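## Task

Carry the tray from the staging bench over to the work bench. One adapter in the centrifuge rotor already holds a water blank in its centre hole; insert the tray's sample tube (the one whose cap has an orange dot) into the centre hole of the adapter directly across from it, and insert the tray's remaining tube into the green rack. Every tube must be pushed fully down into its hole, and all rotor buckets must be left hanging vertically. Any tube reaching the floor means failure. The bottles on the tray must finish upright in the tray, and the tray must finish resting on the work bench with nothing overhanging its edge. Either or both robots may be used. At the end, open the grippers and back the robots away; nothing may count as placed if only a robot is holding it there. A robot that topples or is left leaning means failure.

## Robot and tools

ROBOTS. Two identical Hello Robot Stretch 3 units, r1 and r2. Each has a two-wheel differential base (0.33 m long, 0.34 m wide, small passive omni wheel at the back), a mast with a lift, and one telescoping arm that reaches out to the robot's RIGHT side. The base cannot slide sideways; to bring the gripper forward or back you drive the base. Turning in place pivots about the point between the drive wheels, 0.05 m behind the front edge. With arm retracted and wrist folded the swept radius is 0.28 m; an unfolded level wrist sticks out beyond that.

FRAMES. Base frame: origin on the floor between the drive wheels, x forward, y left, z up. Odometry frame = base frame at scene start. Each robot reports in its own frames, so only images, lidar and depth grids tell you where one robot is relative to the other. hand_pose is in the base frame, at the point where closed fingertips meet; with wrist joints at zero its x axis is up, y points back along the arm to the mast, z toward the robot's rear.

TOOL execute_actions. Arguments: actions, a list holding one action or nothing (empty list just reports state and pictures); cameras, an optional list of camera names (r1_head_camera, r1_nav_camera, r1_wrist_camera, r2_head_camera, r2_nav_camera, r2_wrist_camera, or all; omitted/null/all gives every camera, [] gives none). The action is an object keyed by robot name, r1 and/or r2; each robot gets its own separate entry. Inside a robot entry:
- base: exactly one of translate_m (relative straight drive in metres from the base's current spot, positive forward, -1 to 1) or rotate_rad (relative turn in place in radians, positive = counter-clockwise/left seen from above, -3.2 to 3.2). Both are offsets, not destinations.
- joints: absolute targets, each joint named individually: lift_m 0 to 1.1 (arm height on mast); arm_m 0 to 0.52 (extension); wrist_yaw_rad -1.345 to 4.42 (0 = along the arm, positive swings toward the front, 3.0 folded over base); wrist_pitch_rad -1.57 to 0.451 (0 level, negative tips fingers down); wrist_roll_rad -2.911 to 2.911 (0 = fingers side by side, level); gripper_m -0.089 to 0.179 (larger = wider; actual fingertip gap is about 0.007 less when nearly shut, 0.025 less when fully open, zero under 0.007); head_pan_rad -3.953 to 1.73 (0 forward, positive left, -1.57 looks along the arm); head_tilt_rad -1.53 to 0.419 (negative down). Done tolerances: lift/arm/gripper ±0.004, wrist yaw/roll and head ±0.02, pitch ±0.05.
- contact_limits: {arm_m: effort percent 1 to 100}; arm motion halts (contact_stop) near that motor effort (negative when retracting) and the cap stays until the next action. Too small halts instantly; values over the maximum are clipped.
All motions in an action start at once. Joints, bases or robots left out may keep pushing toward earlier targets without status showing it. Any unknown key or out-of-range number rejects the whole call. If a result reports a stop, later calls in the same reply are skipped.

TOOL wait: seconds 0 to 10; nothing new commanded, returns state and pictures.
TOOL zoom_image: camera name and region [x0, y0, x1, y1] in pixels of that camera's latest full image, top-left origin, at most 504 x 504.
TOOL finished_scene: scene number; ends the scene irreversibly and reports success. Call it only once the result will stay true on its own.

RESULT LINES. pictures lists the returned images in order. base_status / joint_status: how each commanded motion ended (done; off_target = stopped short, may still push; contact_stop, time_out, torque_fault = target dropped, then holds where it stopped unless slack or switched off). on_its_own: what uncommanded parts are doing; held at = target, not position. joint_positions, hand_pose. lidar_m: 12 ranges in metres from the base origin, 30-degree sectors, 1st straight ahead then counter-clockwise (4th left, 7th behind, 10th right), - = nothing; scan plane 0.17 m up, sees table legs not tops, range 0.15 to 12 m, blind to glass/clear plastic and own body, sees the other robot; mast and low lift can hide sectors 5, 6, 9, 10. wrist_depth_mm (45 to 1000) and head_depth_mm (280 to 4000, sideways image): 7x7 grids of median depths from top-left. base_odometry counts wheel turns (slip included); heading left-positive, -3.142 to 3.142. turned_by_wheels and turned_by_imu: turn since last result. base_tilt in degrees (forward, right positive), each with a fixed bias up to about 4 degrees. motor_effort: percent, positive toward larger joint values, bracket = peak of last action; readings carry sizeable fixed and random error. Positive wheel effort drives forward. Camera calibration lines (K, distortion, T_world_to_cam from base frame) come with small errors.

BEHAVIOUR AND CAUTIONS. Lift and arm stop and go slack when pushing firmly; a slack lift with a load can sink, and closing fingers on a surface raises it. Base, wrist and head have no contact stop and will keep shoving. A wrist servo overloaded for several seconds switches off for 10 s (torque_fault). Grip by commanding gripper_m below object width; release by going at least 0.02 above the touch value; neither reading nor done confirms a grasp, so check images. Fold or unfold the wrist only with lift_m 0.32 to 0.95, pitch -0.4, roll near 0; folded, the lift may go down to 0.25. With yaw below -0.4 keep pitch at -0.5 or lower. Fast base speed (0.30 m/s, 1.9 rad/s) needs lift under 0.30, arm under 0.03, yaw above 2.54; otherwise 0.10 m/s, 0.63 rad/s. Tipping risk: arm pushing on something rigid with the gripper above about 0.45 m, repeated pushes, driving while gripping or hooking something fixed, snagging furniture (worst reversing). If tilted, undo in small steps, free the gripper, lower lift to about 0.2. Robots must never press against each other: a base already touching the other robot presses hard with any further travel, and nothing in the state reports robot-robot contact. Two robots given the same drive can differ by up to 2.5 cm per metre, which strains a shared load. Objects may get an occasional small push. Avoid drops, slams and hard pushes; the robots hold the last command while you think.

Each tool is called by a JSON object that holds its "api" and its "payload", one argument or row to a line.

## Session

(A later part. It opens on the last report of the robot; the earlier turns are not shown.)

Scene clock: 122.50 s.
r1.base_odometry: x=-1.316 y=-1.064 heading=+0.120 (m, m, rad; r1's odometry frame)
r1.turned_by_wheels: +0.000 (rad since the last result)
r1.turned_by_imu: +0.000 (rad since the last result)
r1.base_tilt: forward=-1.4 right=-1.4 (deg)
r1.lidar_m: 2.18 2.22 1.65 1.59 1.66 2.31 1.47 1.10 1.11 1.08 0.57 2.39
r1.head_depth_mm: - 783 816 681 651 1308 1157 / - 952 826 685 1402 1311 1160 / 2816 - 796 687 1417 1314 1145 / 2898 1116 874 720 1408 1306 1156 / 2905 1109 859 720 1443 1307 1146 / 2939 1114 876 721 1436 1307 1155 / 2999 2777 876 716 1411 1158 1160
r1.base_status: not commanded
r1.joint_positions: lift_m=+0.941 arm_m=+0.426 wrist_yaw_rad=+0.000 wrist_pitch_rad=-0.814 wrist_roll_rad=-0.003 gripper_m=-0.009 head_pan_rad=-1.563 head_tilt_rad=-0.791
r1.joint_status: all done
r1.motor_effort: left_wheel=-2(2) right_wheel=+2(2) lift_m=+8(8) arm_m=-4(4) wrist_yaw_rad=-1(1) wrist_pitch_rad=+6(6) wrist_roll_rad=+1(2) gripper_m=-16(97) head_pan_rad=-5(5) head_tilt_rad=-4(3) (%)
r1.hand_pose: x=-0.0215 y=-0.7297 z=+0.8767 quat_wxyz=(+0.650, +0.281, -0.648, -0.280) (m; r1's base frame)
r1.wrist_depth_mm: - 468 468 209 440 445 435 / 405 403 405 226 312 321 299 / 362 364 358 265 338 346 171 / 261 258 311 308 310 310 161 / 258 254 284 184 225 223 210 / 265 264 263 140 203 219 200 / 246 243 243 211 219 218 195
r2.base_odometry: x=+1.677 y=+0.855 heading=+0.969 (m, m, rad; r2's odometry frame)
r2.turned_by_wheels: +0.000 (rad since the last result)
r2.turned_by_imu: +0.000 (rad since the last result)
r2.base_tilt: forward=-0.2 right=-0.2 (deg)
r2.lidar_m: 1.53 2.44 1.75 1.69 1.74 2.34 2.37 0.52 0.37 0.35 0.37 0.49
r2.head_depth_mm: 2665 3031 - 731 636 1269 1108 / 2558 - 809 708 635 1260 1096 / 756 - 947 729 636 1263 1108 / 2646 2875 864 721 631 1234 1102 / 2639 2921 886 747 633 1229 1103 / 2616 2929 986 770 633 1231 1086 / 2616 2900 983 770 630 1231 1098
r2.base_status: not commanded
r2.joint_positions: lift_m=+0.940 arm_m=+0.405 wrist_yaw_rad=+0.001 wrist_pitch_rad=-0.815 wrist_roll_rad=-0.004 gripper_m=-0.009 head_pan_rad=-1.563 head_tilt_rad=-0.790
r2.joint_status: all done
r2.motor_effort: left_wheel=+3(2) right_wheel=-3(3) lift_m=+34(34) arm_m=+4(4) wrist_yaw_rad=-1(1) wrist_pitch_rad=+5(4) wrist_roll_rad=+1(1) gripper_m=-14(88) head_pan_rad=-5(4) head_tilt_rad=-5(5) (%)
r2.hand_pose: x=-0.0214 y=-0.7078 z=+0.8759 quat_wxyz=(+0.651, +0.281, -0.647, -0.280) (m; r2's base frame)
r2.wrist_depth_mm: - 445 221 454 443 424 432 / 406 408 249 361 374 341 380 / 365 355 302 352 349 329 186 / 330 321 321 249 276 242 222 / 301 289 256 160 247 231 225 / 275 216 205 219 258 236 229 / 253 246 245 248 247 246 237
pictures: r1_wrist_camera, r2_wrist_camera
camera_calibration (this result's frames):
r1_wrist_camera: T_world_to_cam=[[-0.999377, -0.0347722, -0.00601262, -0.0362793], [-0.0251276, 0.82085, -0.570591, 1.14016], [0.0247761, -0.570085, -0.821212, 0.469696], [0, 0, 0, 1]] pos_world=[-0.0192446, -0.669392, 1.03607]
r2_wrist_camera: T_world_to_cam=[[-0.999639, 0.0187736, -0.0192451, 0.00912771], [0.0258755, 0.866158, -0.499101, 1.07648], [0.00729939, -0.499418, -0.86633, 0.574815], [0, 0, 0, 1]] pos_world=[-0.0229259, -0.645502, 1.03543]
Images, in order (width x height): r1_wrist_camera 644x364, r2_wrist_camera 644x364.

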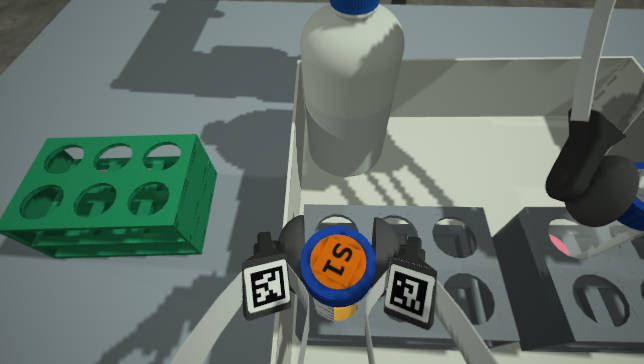

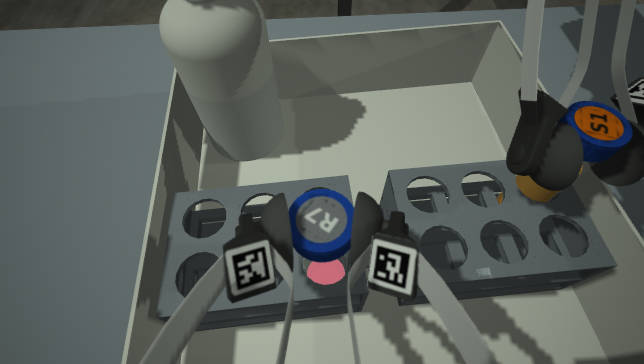

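{"api": "execute_actions", "payload": {
  "actions": [
    {"r1":{"joints":{"lift_m":1.1}},"r2":{"joints":{"lift_m":1.1}}}
  ],
  "cameras": []
}}

{"api": "execute_actions", "payload": {
  "actions": [
    {"r1":{"joints":{"arm_m":0.19,"head_pan_rad":-2.6,"head_tilt_rad":-0.4}},"r2":{"joints":{"arm_m":0.19}}}
  ],
  "cameras": ["r1_wrist_camera","r2_wrist_camera","r1_head_camera"]
}}

{"api": "execute_actions", "payload": {
  "actions": [
    {"r1":{"base":{"translate_m":-1.0},"joints":{"head_pan_rad":-2.2,"head_tilt_rad":-0.6}},"r2":{"base":{"translate_m":-0.36}}}
  ],
  "cameras": ["r2_wrist_camera","r1_head_camera","r2_head_camera"]
}}

Scene clock: 126.77 s.
r1.base_odometry: x=-1.316 y=-1.064 heading=+0.120 (m, m, rad; r1's odometry frame)
r1.turned_by_wheels: +0.000 (rad since the last result)
r1.turned_by_imu: +0.000 (rad since the last result)
r1.base_tilt: forward=-1.4 right=-1.4 (deg)
r1.lidar_m: 2.18 2.22 1.64 1.60 1.66 2.30 1.47 1.10 1.11 1.08 0.57 2.40
r1.head_depth_mm: 2756 969 820 683 651 1307 1157 / 2731 1113 825 684 1405 1305 1158 / 2840 864 816 687 1408 1307 1157 / 2865 1115 874 716 1411 1305 1151 / 2938 1115 852 719 1455 1317 1156 / 2941 1116 870 720 1448 1304 1152 / 2966 2770 877 719 1406 1157 1159
r1.base_status: not commanded
r1.joint_positions: lift_m=+1.099 arm_m=+0.426 wrist_yaw_rad=+0.000 wrist_pitch_rad=-0.814 wrist_roll_rad=-0.003 gripper_m=-0.009 head_pan_rad=-1.563 head_tilt_rad=-0.791
r1.joint_status: all done
r1.motor_effort: left_wheel=-3(2) right_wheel=+2(2) lift_m=+32(36) arm_m=-4(4) wrist_yaw_rad=-1(1) wrist_pitch_rad=+6(6) wrist_roll_rad=+2(2) gripper_m=-18(17) head_pan_rad=-5(5) head_tilt_rad=-4(3) (%)
r1.hand_pose: x=-0.0215 y=-0.7297 z=+1.0351 quat_wxyz=(+0.650, +0.281, -0.648, -0.280) (m; r1's base frame)
r1.wrist_depth_mm: - - - - - - - / - - - - - - - / - 567 563 566 553 557 171 / - 513 507 357 467 443 161 / 475 451 424 261 451 438 363 / 419 411 406 139 360 356 398 / 389 388 387 370 356 331 332
r2.base_odometry: x=+1.677 y=+0.855 heading=+0.969 (m, m, rad; r2's odometry frame)
r2.turned_by_wheels: +0.000 (rad since the last result)
r2.turned_by_imu: +0.000 (rad since the last result)
r2.base_tilt: forward=-0.2 right=-0.2 (deg)
r2.lidar_m: 1.53 2.45 1.76 1.68 1.74 2.34 2.37 0.52 0.37 0.35 0.37 0.49
r2.head_depth_mm: 2667 3009 996 751 634 1263 1103 / 709 760 906 707 635 1265 1101 / 2696 2942 976 729 635 1261 1100 / - 2907 921 719 635 1227 1103 / 2626 2925 885 750 633 1236 1104 / 2599 2867 984 772 631 1233 1074 / 2616 2900 986 770 631 1233 1105
r2.base_status: not commanded
r2.joint_positions: lift_m=+1.100 arm_m=+0.405 wrist_yaw_rad=+0.001 wrist_pitch_rad=-0.815 wrist_roll_rad=-0.004 gripper_m=-0.009 head_pan_rad=-1.563 head_tilt_rad=-0.790
r2.joint_status: all done
r2.motor_effort: left_wheel=+2(2) right_wheel=-3(3) lift_m=+51(54) arm_m=+4(4) wrist_yaw_rad=-1(1) wrist_pitch_rad=+5(5) wrist_roll_rad=+1(1) gripper_m=-14(15) head_pan_rad=-4(4) head_tilt_rad=-5(5) (%)
r2.hand_pose: x=-0.0214 y=-0.7078 z=+1.0354 quat_wxyz=(+0.651, +0.281, -0.647, -0.280) (m; r2's base frame)
r2.wrist_depth_mm: - - - - - - - / - - - - - - - / 585 573 558 567 563 538 186 / 524 522 446 499 502 424 486 / 475 473 467 160 461 448 460 / 437 436 362 366 375 399 419 / 401 405 375 388 389 372 366
pictures: none
No camera images: the call's "cameras" was empty. Leave "cameras" out to get every camera's image.

Scene clock: 129.73 s.
r1.base_odometry: x=-1.316 y=-1.064 heading=+0.120 (m, m, rad; r1's odometry frame)
r1.turned_by_wheels: +0.000 (rad since the last result)
r1.turned_by_imu: +0.000 (rad since the last result)
r1.base_tilt: forward=-1.4 right=-1.5 (deg)
r1.lidar_m: 2.19 2.22 1.64 1.59 1.66 2.31 1.47 1.10 1.12 1.08 0.57 2.39
r1.head_depth_mm: - - - - 1662 1734 1412 / - - - 1158 1419 1574 1405 / - - - 1152 1046 1659 1408 / - - - 1209 914 1653 1399 / - - - 1208 908 780 1400 / - - - 1261 904 706 1357 / - - - 1264 905 703 623
r1.base_status: not commanded
r1.joint_positions: lift_m=+1.099 arm_m=+0.190 wrist_yaw_rad=+0.000 wrist_pitch_rad=-0.814 wrist_roll_rad=-0.003 gripper_m=-0.009 head_pan_rad=-2.593 head_tilt_rad=-0.409
r1.joint_status: all done
r1.motor_effort: left_wheel=-2(2) right_wheel=+2(2) lift_m=+32(32) arm_m=-4(4) wrist_yaw_rad=-1(1) wrist_pitch_rad=+6(6) wrist_roll_rad=+2(2) gripper_m=-16(16) head_pan_rad=-5(59) head_tilt_rad=+3(21) (%)
r1.hand_pose: x=-0.0215 y=-0.4937 z=+1.0351 quat_wxyz=(+0.650, +0.281, -0.648, -0.280) (m; r1's base frame)
r1.wrist_depth_mm: - - 748 729 715 724 716 / - 663 647 601 597 602 607 / - 572 513 558 555 505 560 / - 513 509 488 490 467 478 / 474 468 465 307 455 370 425 / 423 429 424 139 408 408 404 / 388 392 385 379 374 380 379
r2.base_odometry: x=+1.677 y=+0.855 heading=+0.969 (m, m, rad; r2's odometry frame)
r2.turned_by_wheels: +0.000 (rad since the last result)
r2.turned_by_imu: +0.000 (rad since the last result)
r2.base_tilt: forward=-0.2 right=-0.2 (deg)
r2.lidar_m: 1.53 2.45 1.76 1.69 1.74 2.35 2.37 0.52 0.37 0.35 0.36 0.49
r2.head_depth_mm: - 2974 997 752 634 1262 1109 / - 3005 904 706 634 1260 1099 / - - 954 729 634 1262 1099 / 2625 - 865 719 634 1235 1109 / 2621 2906 886 751 633 1238 1105 / 2641 2945 990 771 632 1237 1080 / 2621 2880 988 768 631 1228 1095
r2.base_status: not commanded
r2.joint_positions: lift_m=+1.100 arm_m=+0.190 wrist_yaw_rad=+0.001 wrist_pitch_rad=-0.815 wrist_roll_rad=-0.004 gripper_m=-0.009 head_pan_rad=-1.563 head_tilt_rad=-0.790
r2.joint_status: all done
r2.motor_effort: left_wheel=+2(1) right_wheel=-3(3) lift_m=+51(51) arm_m=-1(2) wrist_yaw_rad=-1(1) wrist_pitch_rad=+5(4) wrist_roll_rad=+1(1) gripper_m=-14(15) head_pan_rad=-4(5) head_tilt_rad=-6(5) (%)
r2.hand_pose: x=-0.0214 y=-0.4934 z=+1.0354 quat_wxyz=(+0.651, +0.281, -0.647, -0.280) (m; r2's base frame)
r2.wrist_depth_mm: - - 706 - 728 705 - / 660 643 614 598 624 625 630 / 584 581 562 508 495 562 543 / 526 523 506 488 495 339 478 / 478 474 474 160 393 450 463 / 440 435 427 415 421 429 422 / 405 401 402 399 398 396 394
pictures: r1_head_camera (sideways: a quarter turn clockwise sets it upright), r1_wrist_camera, r2_wrist_camera
camera_calibration (this result's frames):
r1_head_camera: T_world_to_cam=[[0.356859, 0.274709, -0.892853, 1.1813], [0.570841, -0.8207, -0.0243531, 0.0294184], [-0.739454, -0.500986, -0.449689, 0.549453], [0, 0, 0, 1]] pos_world=[-0.0320555, -0.0251014, 1.30253]
r1_wrist_camera: T_world_to_cam=[[-0.999377, -0.0347741, -0.00601325, -0.0271206], [-0.0251292, 0.820857, -0.57058, 1.0368], [0.0247774, -0.570074, -0.82122, 0.734323], [0, 0, 0, 1]] pos_world=[-0.0192444, -0.433391, 1.19446]
r2_wrist_camera: T_world_to_cam=[[-0.999639, 0.0187731, -0.0192452, 0.00817043], [0.0258751, 0.866158, -0.499101, 0.970326], [0.00729972, -0.499418, -0.86633, 0.820029], [0, 0, 0, 1]] pos_world=[-0.0229258, -0.431071, 1.19486]
Images, in order (width x height): r1_head_camera 896x504, r1_wrist_camera 644x364, r2_wrist_camera 644x364.

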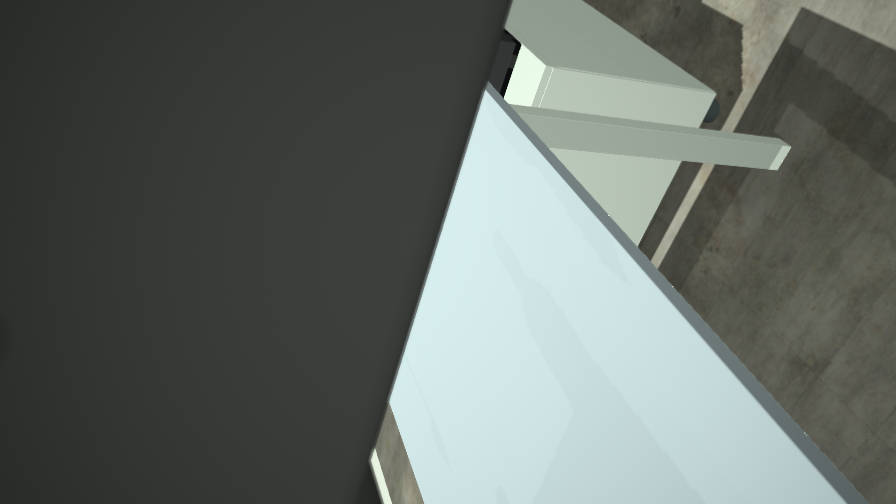

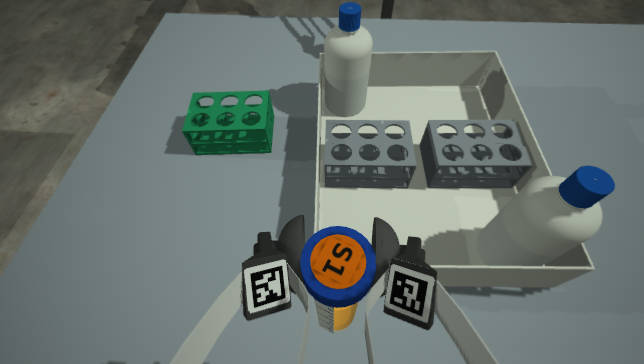

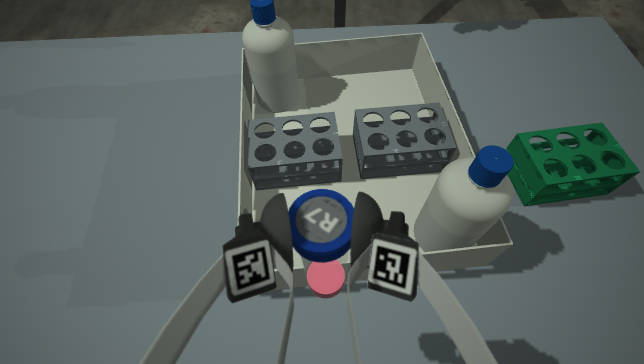

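Scene clock: 140.67 s.
r1.base_odometry: x=-2.309 y=-1.183 heading=+0.120 (m, m, rad; r1's odometry frame)
r1.turned_by_wheels: +0.000 (rad since the last result)
r1.turned_by_imu: +0.000 (rad since the last result)
r1.base_tilt: forward=-1.5 right=-1.5 (deg)
r1.lidar_m: 3.16 2.25 1.67 1.61 1.68 2.16 2.09 0.54 0.44 0.41 1.11 1.43
r1.head_depth_mm: - 2606 2652 910 814 1020 1228 / - 2879 1178 920 758 882 1162 / - 1159 1176 933 711 796 980 / - 1064 1141 838 801 822 848 / 912 995 1078 928 971 881 1051 / 876 933 1033 1164 1081 1284 1249 / 2693 3081 3042 2237 1656 599 719
r1.base_status: done
r1.joint_positions: lift_m=+1.099 arm_m=+0.190 wrist_yaw_rad=+0.000 wrist_pitch_rad=-0.814 wrist_roll_rad=-0.003 gripper_m=-0.009 head_pan_rad=-2.207 head_tilt_rad=-0.592
r1.joint_status: all done
r1.motor_effort: left_wheel=-2(6) right_wheel=+2(2) lift_m=+32(32) arm_m=-4(3) wrist_yaw_rad=-1(1) wrist_pitch_rad=+6(6) wrist_roll_rad=+2(2) gripper_m=-18(17) head_pan_rad=+4(38) head_tilt_rad=-2(17) (%)
r1.hand_pose: x=-0.0215 y=-0.4937 z=+1.0351 quat_wxyz=(+0.650, +0.281, -0.648, -0.280) (m; r1's base frame)
r1.wrist_depth_mm: 769 771 744 717 - - 514 / 656 648 654 647 - 610 548 / 577 569 567 564 - 598 540 / 514 507 513 502 774 597 459 / 472 467 464 302 670 582 404 / 427 429 424 139 625 563 374 / 391 387 389 376 571 524 370
r2.base_odometry: x=+1.473 y=+0.558 heading=+0.969 (m, m, rad; r2's odometry frame)
r2.turned_by_wheels: +0.000 (rad since the last result)
r2.turned_by_imu: +0.001 (rad since the last result)
r2.base_tilt: forward=-0.2 right=-0.2 (deg)
r2.lidar_m: 1.57 2.44 1.75 1.68 1.73 2.33 2.02 2.23 0.38 0.36 0.37 0.50
r2.head_depth_mm: - 3007 2423 1808 639 763 1142 / - 3014 1039 777 634 791 1078 / - - 952 777 634 1258 1104 / 2613 - 916 777 634 1260 1102 / 2649 2955 992 772 635 1256 1105 / 2633 2914 966 702 633 1258 1100 / 2642 2886 960 709 633 1237 1087
r2.base_status: done
r2.joint_positions: lift_m=+1.100 arm_m=+0.190 wrist_yaw_rad=+0.001 wrist_pitch_rad=-0.815 wrist_roll_rad=-0.004 gripper_m=-0.009 head_pan_rad=-1.563 head_tilt_rad=-0.790
r2.joint_status: not commanded
r2.motor_effort: left_wheel=+2(4) right_wheel=-2(9) lift_m=+51(51) arm_m=-2(1) wrist_yaw_rad=-1(1) wrist_pitch_rad=+4(5) wrist_roll_rad=+1(1) gripper_m=-14(14) head_pan_rad=-4(4) head_tilt_rad=-6(5) (%)
r2.hand_pose: x=-0.0214 y=-0.4934 z=+1.0354 quat_wxyz=(+0.651, +0.281, -0.647, -0.280) (m; r2's base frame)
r2.wrist_depth_mm: - - - - - - - / 550 616 626 642 640 - - / 520 512 557 567 567 - - / 506 344 511 460 511 - - / 474 376 449 160 469 481 - / 428 429 420 415 425 436 - / 404 405 405 400 398 398 -
pictures: r1_head_camera (sideways: a quarter turn clockwise sets it upright), r2_head_camera (sideways: a quarter turn clockwise sets it upright), r2_wrist_camera
camera_calibration (this result's frames):
r1_head_camera: T_world_to_cam=[[0.319725, 0.513891, -0.796048, 1.05529], [0.839729, -0.542846, -0.0131671, 0.0132108], [-0.438898, -0.664255, -0.605091, 0.749808], [0, 0, 0, 1]] pos_world=[-0.0194075, -0.0370708, 1.29394]
r2_head_camera: T_world_to_cam=[[-0.00474783, 0.685622, -0.727943, 0.967229], [0.999705, -0.0140965, -0.0197973, 0.0189539], [-0.0238349, -0.727822, -0.685352, 0.851937], [0, 0, 0, 1]] pos_world=[0.00594983, -0.0428284, 1.28834]
r2_wrist_camera: T_world_to_cam=[[-0.999639, 0.0187729, -0.0192452, 0.00817036], [0.025875, 0.866158, -0.499101, 0.970326], [0.00729979, -0.499418, -0.86633, 0.820029], [0, 0, 0, 1]] pos_world=[-0.0229258, -0.431071, 1.19486]
Images, in order (width x height): r1_head_camera 896x504, r2_head_camera 896x504, r2_wrist_camera 644x364.

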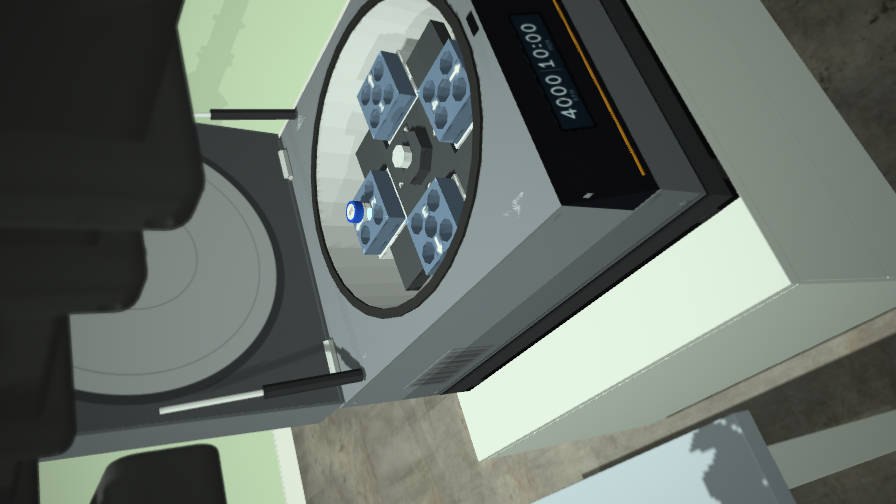

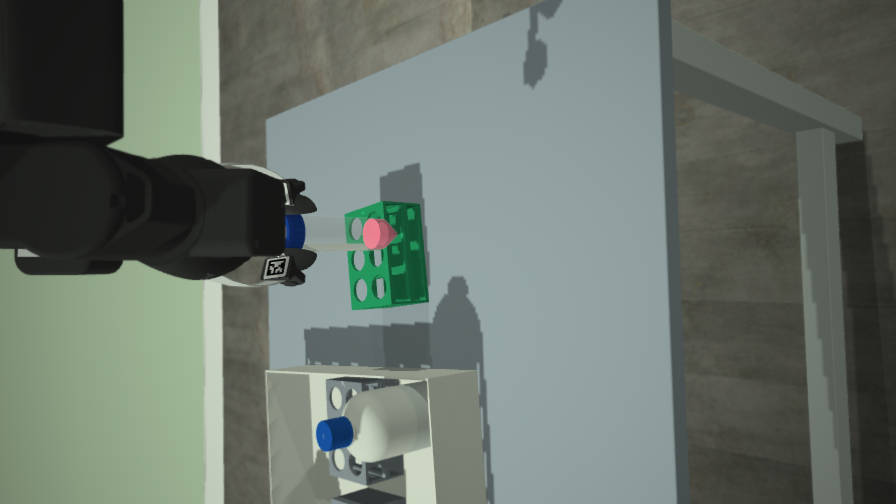

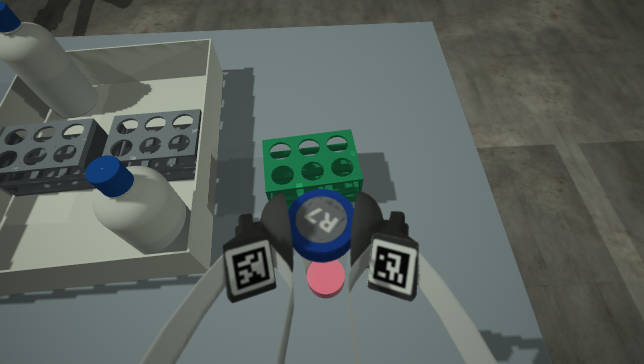

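{"api": "execute_actions", "payload": {
  "actions": [
    {"r1":{"base":{"translate_m":-0.59},"joints":{"head_pan_rad":-1.57,"head_tilt_rad":-0.9,"arm_m":0.1}},"r2":{"base":{"translate_m":0.011},"joints":{"arm_m":0.36,"lift_m":1.015}}}
  ],
  "cameras": ["r2_wrist_camera","r1_head_camera","r2_head_camera","r1_wrist_camera"]
}}

Scene clock: 148.97 s.
r1.base_odometry: x=-2.895 y=-1.253 heading=+0.119 (m, m, rad; r1's odometry frame)
r1.turned_by_wheels: +0.000 (rad since the last result)
r1.turned_by_imu: -0.001 (rad since the last result)
r1.base_tilt: forward=-1.5 right=-1.5 (deg)
r1.lidar_m: 2.00 2.26 1.68 1.62 1.69 1.55 1.50 0.52 0.39 0.37 0.39 0.54
r1.head_depth_mm: - 843 786 617 693 996 1120 / - - 770 621 708 1026 1137 / - - 700 621 724 1057 1141 / 873 924 789 625 738 1085 1149 / 883 895 776 631 750 1120 1132 / 905 861 714 639 766 1146 1130 / 2869 2306 1312 643 824 1215 1133
r1.base_status: done
r1.joint_positions: lift_m=+1.099 arm_m=+0.100 wrist_yaw_rad=+0.000 wrist_pitch_rad=-0.814 wrist_roll_rad=-0.003 gripper_m=-0.009 head_pan_rad=-1.577 head_tilt_rad=-0.889
r1.joint_status: all done
r1.motor_effort: left_wheel=-2(5) right_wheel=+2(2) lift_m=+32(32) arm_m=-4(5) wrist_yaw_rad=-1(1) wrist_pitch_rad=+6(6) wrist_roll_rad=+1(2) gripper_m=-18(17) head_pan_rad=+4(47) head_tilt_rad=-5(20) (%)
r1.hand_pose: x=-0.0215 y=-0.4037 z=+1.0351 quat_wxyz=(+0.650, +0.281, -0.648, -0.280) (m; r1's base frame)
r1.wrist_depth_mm: 762 815 653 635 629 - - / 648 - 599 656 595 - - / 597 - 555 582 577 - - / - - 522 528 528 465 - / - 431 432 299 489 400 - / - 382 382 138 370 367 - / - 584 428 409 397 358 -
r2.base_odometry: x=+1.479 y=+0.567 heading=+0.969 (m, m, rad; r2's odometry frame)
r2.turned_by_wheels: +0.000 (rad since the last result)
r2.turned_by_imu: +0.000 (rad since the last result)
r2.base_tilt: forward=-0.1 right=-0.2 (deg)
r2.lidar_m: 1.56 2.43 1.75 1.68 1.73 2.34 2.03 2.24 0.38 0.36 0.37 0.50
r2.head_depth_mm: - 3009 2442 823 637 726 1143 / 2748 3037 994 775 636 835 1082 / - 3048 996 776 634 1255 1098 / 2637 - 915 772 632 1254 1107 / 2656 2927 990 769 633 1247 1091 / 2631 2895 969 703 632 1225 1102 / 2608 2887 964 720 634 1234 1078
r2.base_status: done
r2.joint_positions: lift_m=+1.015 arm_m=+0.360 wrist_yaw_rad=+0.001 wrist_pitch_rad=-0.815 wrist_roll_rad=-0.004 gripper_m=-0.009 head_pan_rad=-1.563 head_tilt_rad=-0.790
r2.joint_status: all done
r2.motor_effort: left_wheel=+2(6) right_wheel=-3(5) lift_m=+34(44) arm_m=+4(3) wrist_yaw_rad=-1(1) wrist_pitch_rad=+5(5) wrist_roll_rad=+1(1) gripper_m=-14(14) head_pan_rad=-4(4) head_tilt_rad=-5(5) (%)
r2.hand_pose: x=-0.0215 y=-0.6628 z=+0.9509 quat_wxyz=(+0.651, +0.281, -0.647, -0.280) (m; r2's base frame)
r2.wrist_depth_mm: - - - - - - - / 437 443 513 512 511 - - / 457 453 460 454 457 468 - / 410 370 415 411 408 415 - / 323 325 385 160 373 375 - / 344 330 337 277 335 342 - / 210 266 318 318 319 316 324
pictures: r1_head_camera (sideways: a quarter turn clockwise sets it upright), r1_wrist_camera, r2_head_camera (sideways: a quarter turn clockwise sets it upright), r2_wrist_camera
camera_calibration (this result's frames):
r1_head_camera: T_world_to_cam=[[-0.0432, 0.809746, -0.585188, 0.782723], [0.998339, 0.0573397, 0.00564329, -0.0122473], [0.0381241, -0.583972, -0.810878, 1.01454], [0, 0, 0, 1]] pos_world=[0.00736222, -0.0406438, 1.28077]
r1_wrist_camera: T_world_to_cam=[[-0.999377, -0.0347739, -0.00601314, -0.0239913], [-0.0251291, 0.820859, -0.570579, 0.962928], [0.0247772, -0.570072, -0.821221, 0.785628], [0, 0, 0, 1]] pos_world=[-0.0192444, -0.343397, 1.19446]
r2_head_camera: T_world_to_cam=[[-0.0046811, 0.68567, -0.727897, 0.96717], [0.999703, -0.014193, -0.0197988, 0.0189557], [-0.0239065, -0.727774, -0.6854, 0.852], [0, 0, 0, 1]] pos_world=[0.00594563, -0.0428274, 1.28834]
r2_wrist_camera: T_world_to_cam=[[-0.999619, 0.0194581, -0.019591, 0.0104591], [0.0266413, 0.866136, -0.499098, 1.07493], [0.00725701, -0.499429, -0.866324, 0.66225], [0, 0, 0, 1]] pos_world=[-0.0229886, -0.600496, 1.11043]
Images, in order (width x height): r1_head_camera 896x504, r1_wrist_camera 644x364, r2_head_camera 896x504, r2_wrist_camera 644x364.

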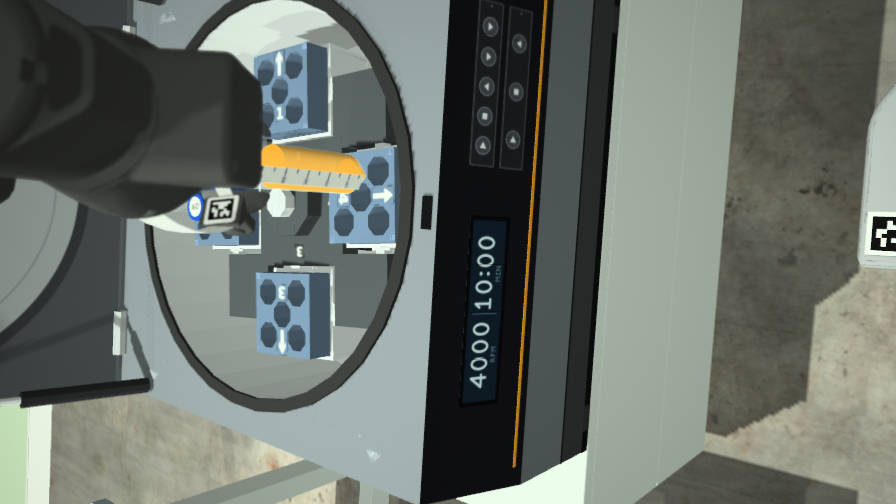

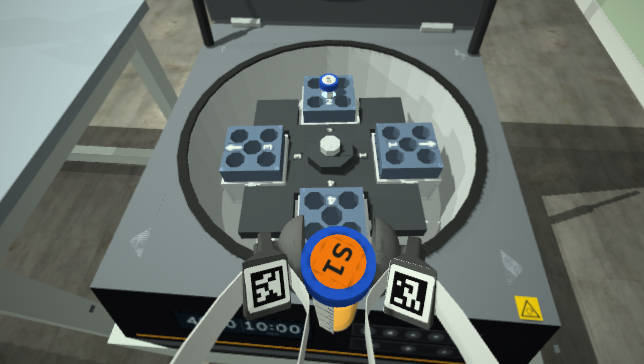

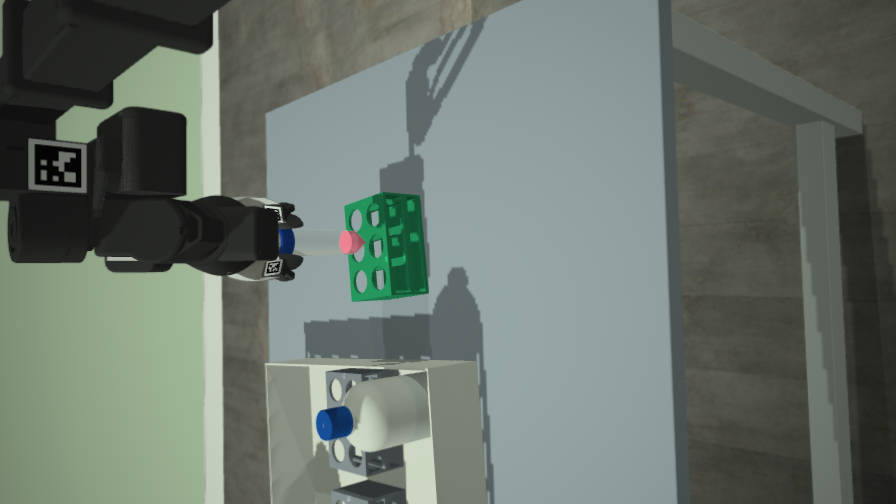

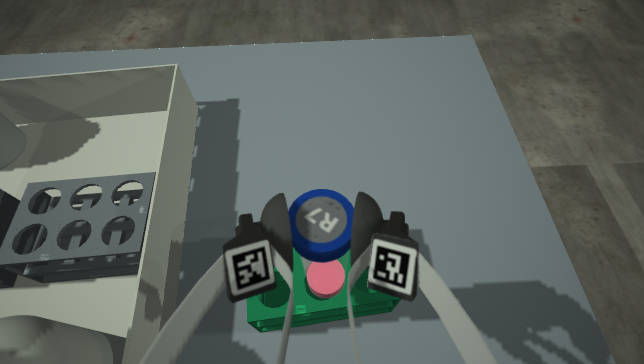

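{"api": "zoom_image", "payload": {
  "camera": "r2_wrist_camera",
  "region": [200, 180, 450, 364]
}}

{"api": "zoom_image", "payload": {
  "camera": "r2_head_camera",
  "region": [240, 160, 460, 320]
}}

Region (200, 180, 450, 364) of r2_wrist_camera's 644x364 image, scaled by 2.016; it fills the top 371 rows of this view, and the rest is white.

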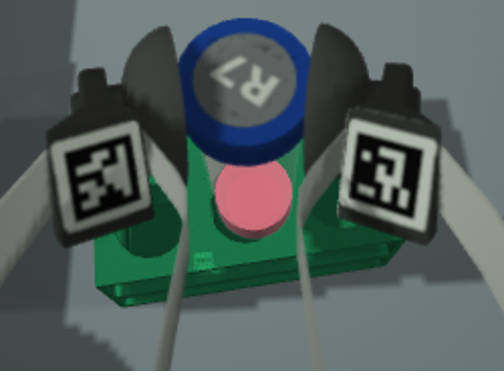

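Region (240, 160, 460, 320) of r2_head_camera's 896x504 image, scaled by 2.291, with more detail than that image has; it fills the top 367 rows of this view, and the rest is white.

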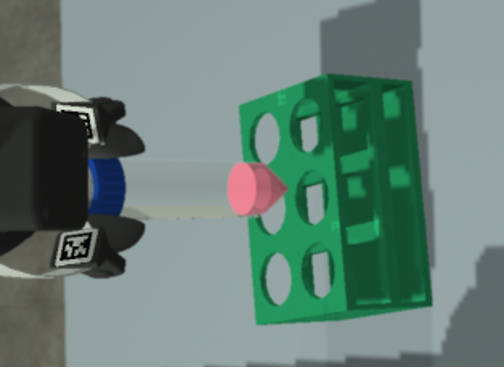

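{"api": "execute_actions", "payload": {
  "actions": [
    {"r1":{"joints":{"arm_m":0.29,"lift_m":0.99}},"r2":{"base":{"translate_m":0.005}}}
  ],
  "cameras": ["r1_head_camera","r1_wrist_camera"]
}}

{"api": "execute_actions", "payload": {
  "actions": [
    {"r2":{"joints":{"lift_m":0.95}}}
  ],
  "cameras": ["r2_head_camera","r2_wrist_camera","r1_head_camera","r1_wrist_camera"]
}}

Scene clock: 156.27 s.
r1.base_odometry: x=-2.895 y=-1.253 heading=+0.119 (m, m, rad; r1's odometry frame)
r1.turned_by_wheels: +0.000 (rad since the last result)
r1.turned_by_imu: +0.000 (rad since the last result)
r1.base_tilt: forward=-1.4 right=-1.4 (deg)
r1.lidar_m: 2.00 2.27 1.67 1.62 1.68 1.55 1.50 0.52 0.39 0.37 0.39 0.54
r1.head_depth_mm: - 861 786 616 697 996 1123 / - 895 773 621 710 1028 1127 / - 852 743 622 725 1050 1140 / 879 924 793 626 733 1082 1148 / 876 896 774 629 751 1123 1130 / 910 860 716 638 764 1144 1133 / 2862 2299 1302 641 826 1216 1132
r1.base_status: not commanded
r1.joint_positions: lift_m=+0.991 arm_m=+0.290 wrist_yaw_rad=+0.000 wrist_pitch_rad=-0.814 wrist_roll_rad=-0.002 gripper_m=-0.009 head_pan_rad=-1.577 head_tilt_rad=-0.889
r1.joint_status: all done
r1.motor_effort: left_wheel=-2(2) right_wheel=+2(2) lift_m=+8(28) arm_m=+4(5) wrist_yaw_rad=-1(1) wrist_pitch_rad=+6(6) wrist_roll_rad=+2(2) gripper_m=-17(16) head_pan_rad=+4(4) head_tilt_rad=-5(5) (%)
r1.hand_pose: x=-0.0215 y=-0.5930 z=+0.9266 quat_wxyz=(+0.650, +0.281, -0.648, -0.280) (m; r1's base frame)
r1.wrist_depth_mm: 600 473 452 445 438 438 - / 615 427 422 454 420 397 - / - 377 441 417 443 367 - / - 365 394 393 390 360 - / 303 345 344 241 333 341 291 / 274 342 323 139 321 335 262 / 251 320 299 287 297 312 241
r2.base_odometry: x=+1.482 y=+0.571 heading=+0.969 (m, m, rad; r2's odometry frame)
r2.turned_by_wheels: +0.000 (rad since the last result)
r2.turned_by_imu: +0.000 (rad since the last result)
r2.base_tilt: forward=-0.2 right=-0.2 (deg)
r2.lidar_m: 1.57 2.43 1.75 1.68 1.73 2.34 2.04 2.24 0.38 0.36 0.37 0.50
r2.head_depth_mm: - 2965 2488 799 634 730 1147 / 2732 3027 993 776 634 850 1086 / - 3052 994 775 635 1266 1102 / 2655 - 915 770 634 1260 1101 / 2637 2930 988 771 633 1259 1103 / 2653 2912 966 704 632 1228 1103 / 2601 2872 962 721 632 1234 1077
r2.base_status: done
r2.joint_positions: lift_m=+1.015 arm_m=+0.360 wrist_yaw_rad=+0.001 wrist_pitch_rad=-0.815 wrist_roll_rad=-0.004 gripper_m=-0.009 head_pan_rad=-1.563 head_tilt_rad=-0.790
r2.joint_status: not commanded
r2.motor_effort: left_wheel=+2(5) right_wheel=-3(5) lift_m=+34(34) arm_m=+4(4) wrist_yaw_rad=-1(1) wrist_pitch_rad=+5(5) wrist_roll_rad=+1(1) gripper_m=-14(14) head_pan_rad=-4(4) head_tilt_rad=-6(5) (%)
r2.hand_pose: x=-0.0215 y=-0.6628 z=+0.9509 quat_wxyz=(+0.651, +0.281, -0.647, -0.280) (m; r2's base frame)
r2.wrist_depth_mm: - - - - - - - / 440 435 519 512 505 - - / 454 460 459 453 454 468 - / 409 363 416 415 410 409 - / 325 321 384 160 375 373 - / 343 337 338 278 333 342 - / 202 260 316 316 320 317 320
pictures: r1_head_camera (sideways: a quarter turn clockwise sets it upright), r1_wrist_camera
camera_calibration (this result's frames):
r1_head_camera: T_world_to_cam=[[-0.0432354, 0.809853, -0.585037, 0.782527], [0.998336, 0.0573831, 0.00565511, -0.0122626], [0.0381511, -0.583819, -0.810987, 1.01468], [0, 0, 0, 1]] pos_world=[0.00736406, -0.0406398, 1.28077]
r1_wrist_camera: T_world_to_cam=[[-0.999387, -0.0344413, -0.00632697, -0.0307384], [-0.02468, 0.82094, -0.570481, 1.05641], [0.0248422, -0.569975, -0.821287, 0.588799], [0, 0, 0, 1]] pos_world=[-0.0192744, -0.532711, 1.08604]
Images, in order (width x height): r1_head_camera 896x504, r1_wrist_camera 644x364.

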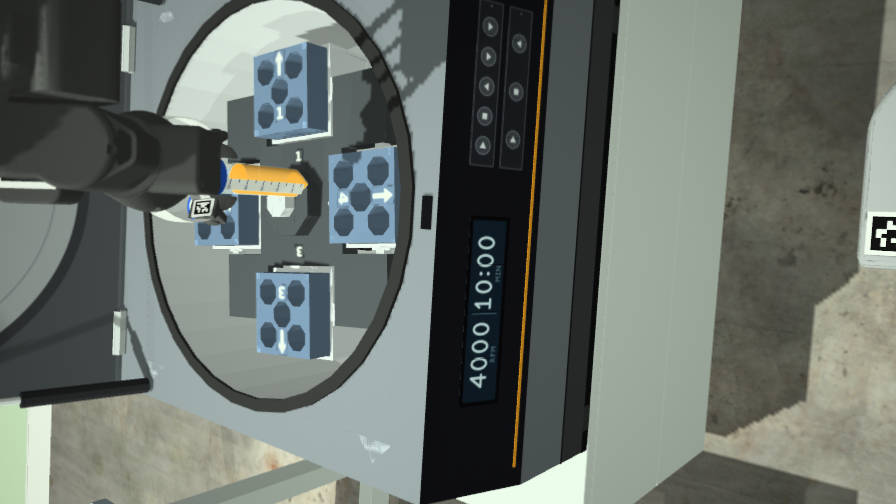

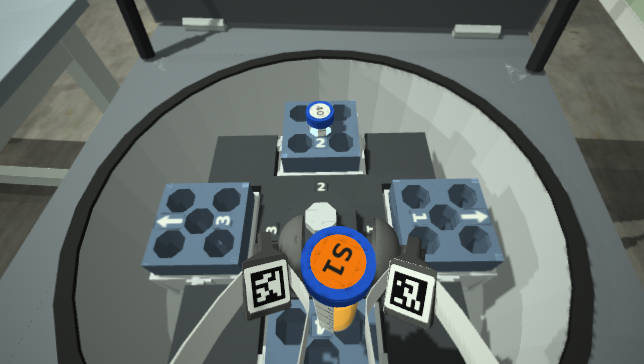

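Scene clock: 157.70 s.
r1.base_odometry: x=-2.895 y=-1.253 heading=+0.119 (m, m, rad; r1's odometry frame)
r1.turned_by_wheels: +0.000 (rad since the last result)
r1.turned_by_imu: +0.000 (rad since the last result)
r1.base_tilt: forward=-1.4 right=-1.5 (deg)
r1.lidar_m: 2.00 2.26 1.68 1.62 1.69 1.55 1.50 0.52 0.39 0.37 0.39 0.54
r1.head_depth_mm: - 865 788 615 697 996 1124 / - 897 772 622 711 1020 1133 / - 852 745 620 722 1056 1144 / 875 920 790 623 735 1085 1143 / 880 896 775 631 755 1123 1132 / 912 859 712 637 766 1147 1130 / 2916 2275 1308 641 823 1217 1136
r1.base_status: not commanded
r1.joint_positions: lift_m=+0.991 arm_m=+0.290 wrist_yaw_rad=+0.000 wrist_pitch_rad=-0.814 wrist_roll_rad=-0.002 gripper_m=-0.009 head_pan_rad=-1.577 head_tilt_rad=-0.889
r1.joint_status: not commanded
r1.motor_effort: left_wheel=-2(2) right_wheel=+2(1) lift_m=+8(8) arm_m=+4(4) wrist_yaw_rad=-1(1) wrist_pitch_rad=+6(6) wrist_roll_rad=+2(1) gripper_m=-16(17) head_pan_rad=+4(4) head_tilt_rad=-6(4) (%)
r1.hand_pose: x=-0.0215 y=-0.5930 z=+0.9266 quat_wxyz=(+0.650, +0.281, -0.648, -0.280) (m; r1's base frame)
r1.wrist_depth_mm: 588 480 453 449 433 427 - / 615 422 429 450 421 395 - / - 377 431 420 438 360 - / - 364 400 390 393 359 - / 301 347 342 239 334 340 292 / 273 337 326 139 319 336 264 / 249 316 297 287 295 310 245
r2.base_odometry: x=+1.482 y=+0.571 heading=+0.969 (m, m, rad; r2's odometry frame)
r2.turned_by_wheels: +0.000 (rad since the last result)
r2.turned_by_imu: +0.000 (rad since the last result)
r2.base_tilt: forward=-0.2 right=-0.2 (deg)
r2.lidar_m: 1.56 2.43 1.75 1.68 1.73 2.33 2.04 2.24 0.38 0.36 0.37 0.50
r2.head_depth_mm: 2684 2919 - 763 636 731 1142 / 2612 - 996 773 636 851 1087 / 2622 - 956 775 634 1263 1100 / 2608 2908 882 773 633 1260 1103 / 2644 2910 989 769 633 1258 1096 / 2649 2936 964 701 632 1235 1099 / 2609 2921 960 719 631 1238 1085
r2.base_status: not commanded
r2.joint_positions: lift_m=+0.950 arm_m=+0.360 wrist_yaw_rad=+0.001 wrist_pitch_rad=-0.813 wrist_roll_rad=-0.004 gripper_m=-0.009 head_pan_rad=-1.563 head_tilt_rad=-0.790
r2.joint_status: all done
r2.motor_effort: left_wheel=+1(2) right_wheel=-2(3) lift_m=+33(34) arm_m=+4(4) wrist_yaw_rad=+0(1) wrist_pitch_rad=+4(5) wrist_roll_rad=+1(1) gripper_m=-14(14) head_pan_rad=-4(4) head_tilt_rad=-5(5) (%)
r2.hand_pose: x=-0.0215 y=-0.6633 z=+0.8863 quat_wxyz=(+0.651, +0.280, -0.648, -0.279) (m; r2's base frame)
r2.wrist_depth_mm: 377 388 474 468 469 493 - / 405 397 421 416 411 411 - / 377 346 374 373 368 365 - / 291 283 338 298 333 330 - / 275 271 307 161 305 301 304 / 282 262 274 228 271 278 276 / 197 236 261 261 259 258 255
pictures: r1_head_camera (sideways: a quarter turn clockwise sets it upright), r1_wrist_camera, r2_head_camera (sideways: a quarter turn clockwise sets it upright), r2_wrist_camera
camera_calibration (this result's frames):
r1_head_camera: T_world_to_cam=[[-0.0432355, 0.809853, -0.585037, 0.782527], [0.998336, 0.0573833, 0.00565511, -0.0122626], [0.0381512, -0.583819, -0.810987, 1.01468], [0, 0, 0, 1]] pos_world=[0.00736406, -0.0406398, 1.28077]
r1_wrist_camera: T_world_to_cam=[[-0.999387, -0.0344409, -0.00632693, -0.0307383], [-0.0246797, 0.82094, -0.570481, 1.05641], [0.0248419, -0.569975, -0.821287, 0.588799], [0, 0, 0, 1]] pos_world=[-0.0192744, -0.532711, 1.08604]
r2_head_camera: T_world_to_cam=[[-0.00468102, 0.68567, -0.727897, 0.96717], [0.999703, -0.0141932, -0.0197988, 0.0189557], [-0.0239066, -0.727774, -0.6854, 0.852], [0, 0, 0, 1]] pos_world=[0.00594563, -0.0428274, 1.28834]
r2_wrist_camera: T_world_to_cam=[[-0.999619, 0.0194135, -0.01964, 0.00921716], [0.0266454, 0.864886, -0.501261, 1.04424], [0.00725517, -0.501593, -0.865073, 0.603489], [0, 0, 0, 1]] pos_world=[-0.0229889, -0.600621, 1.04568]
Images, in order (width x height): r1_head_camera 896x504, r1_wrist_camera 644x364, r2_head_camera 896x504, r2_wrist_camera 644x364.

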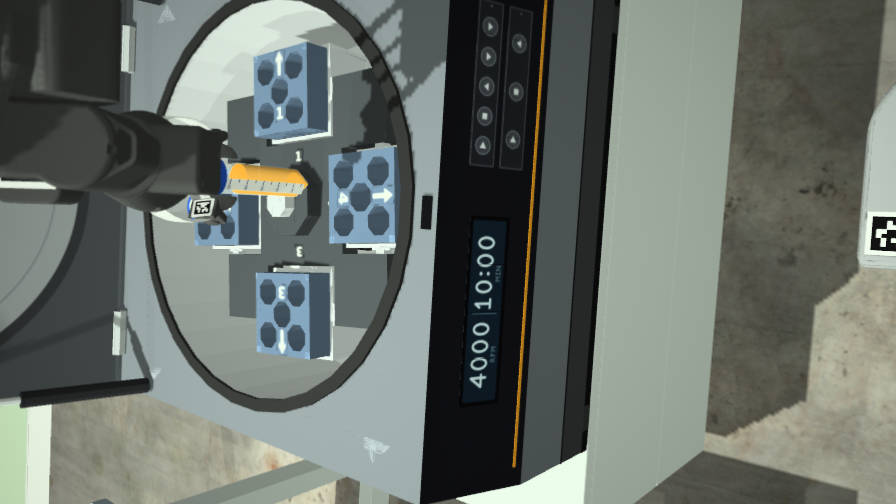

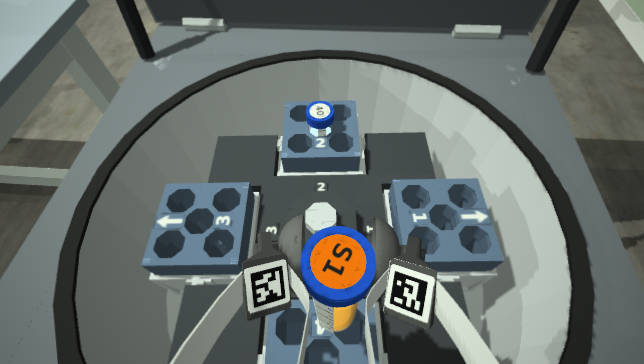

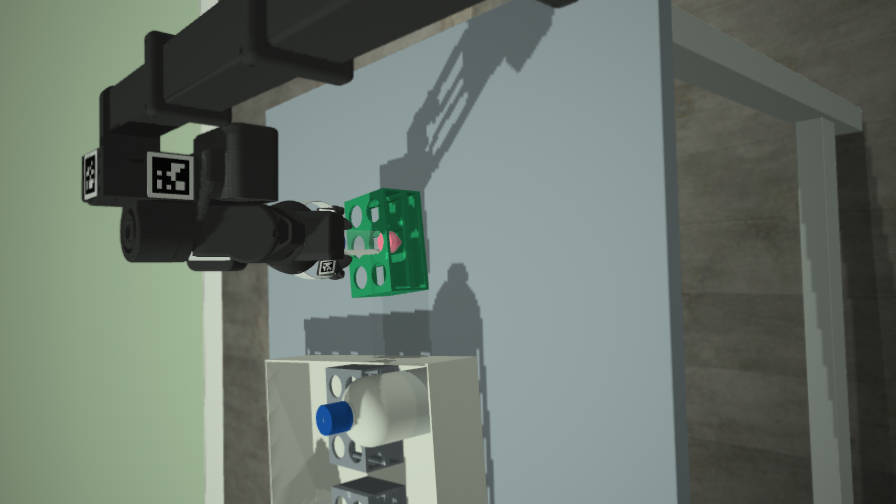

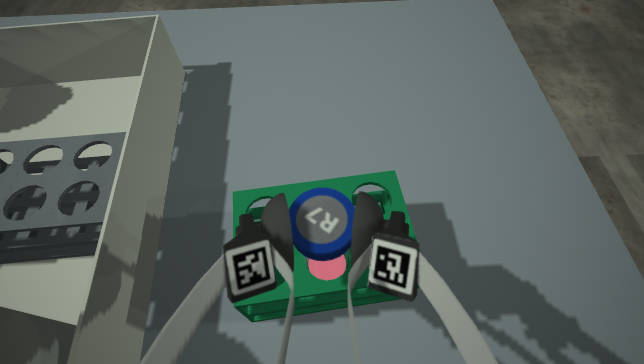

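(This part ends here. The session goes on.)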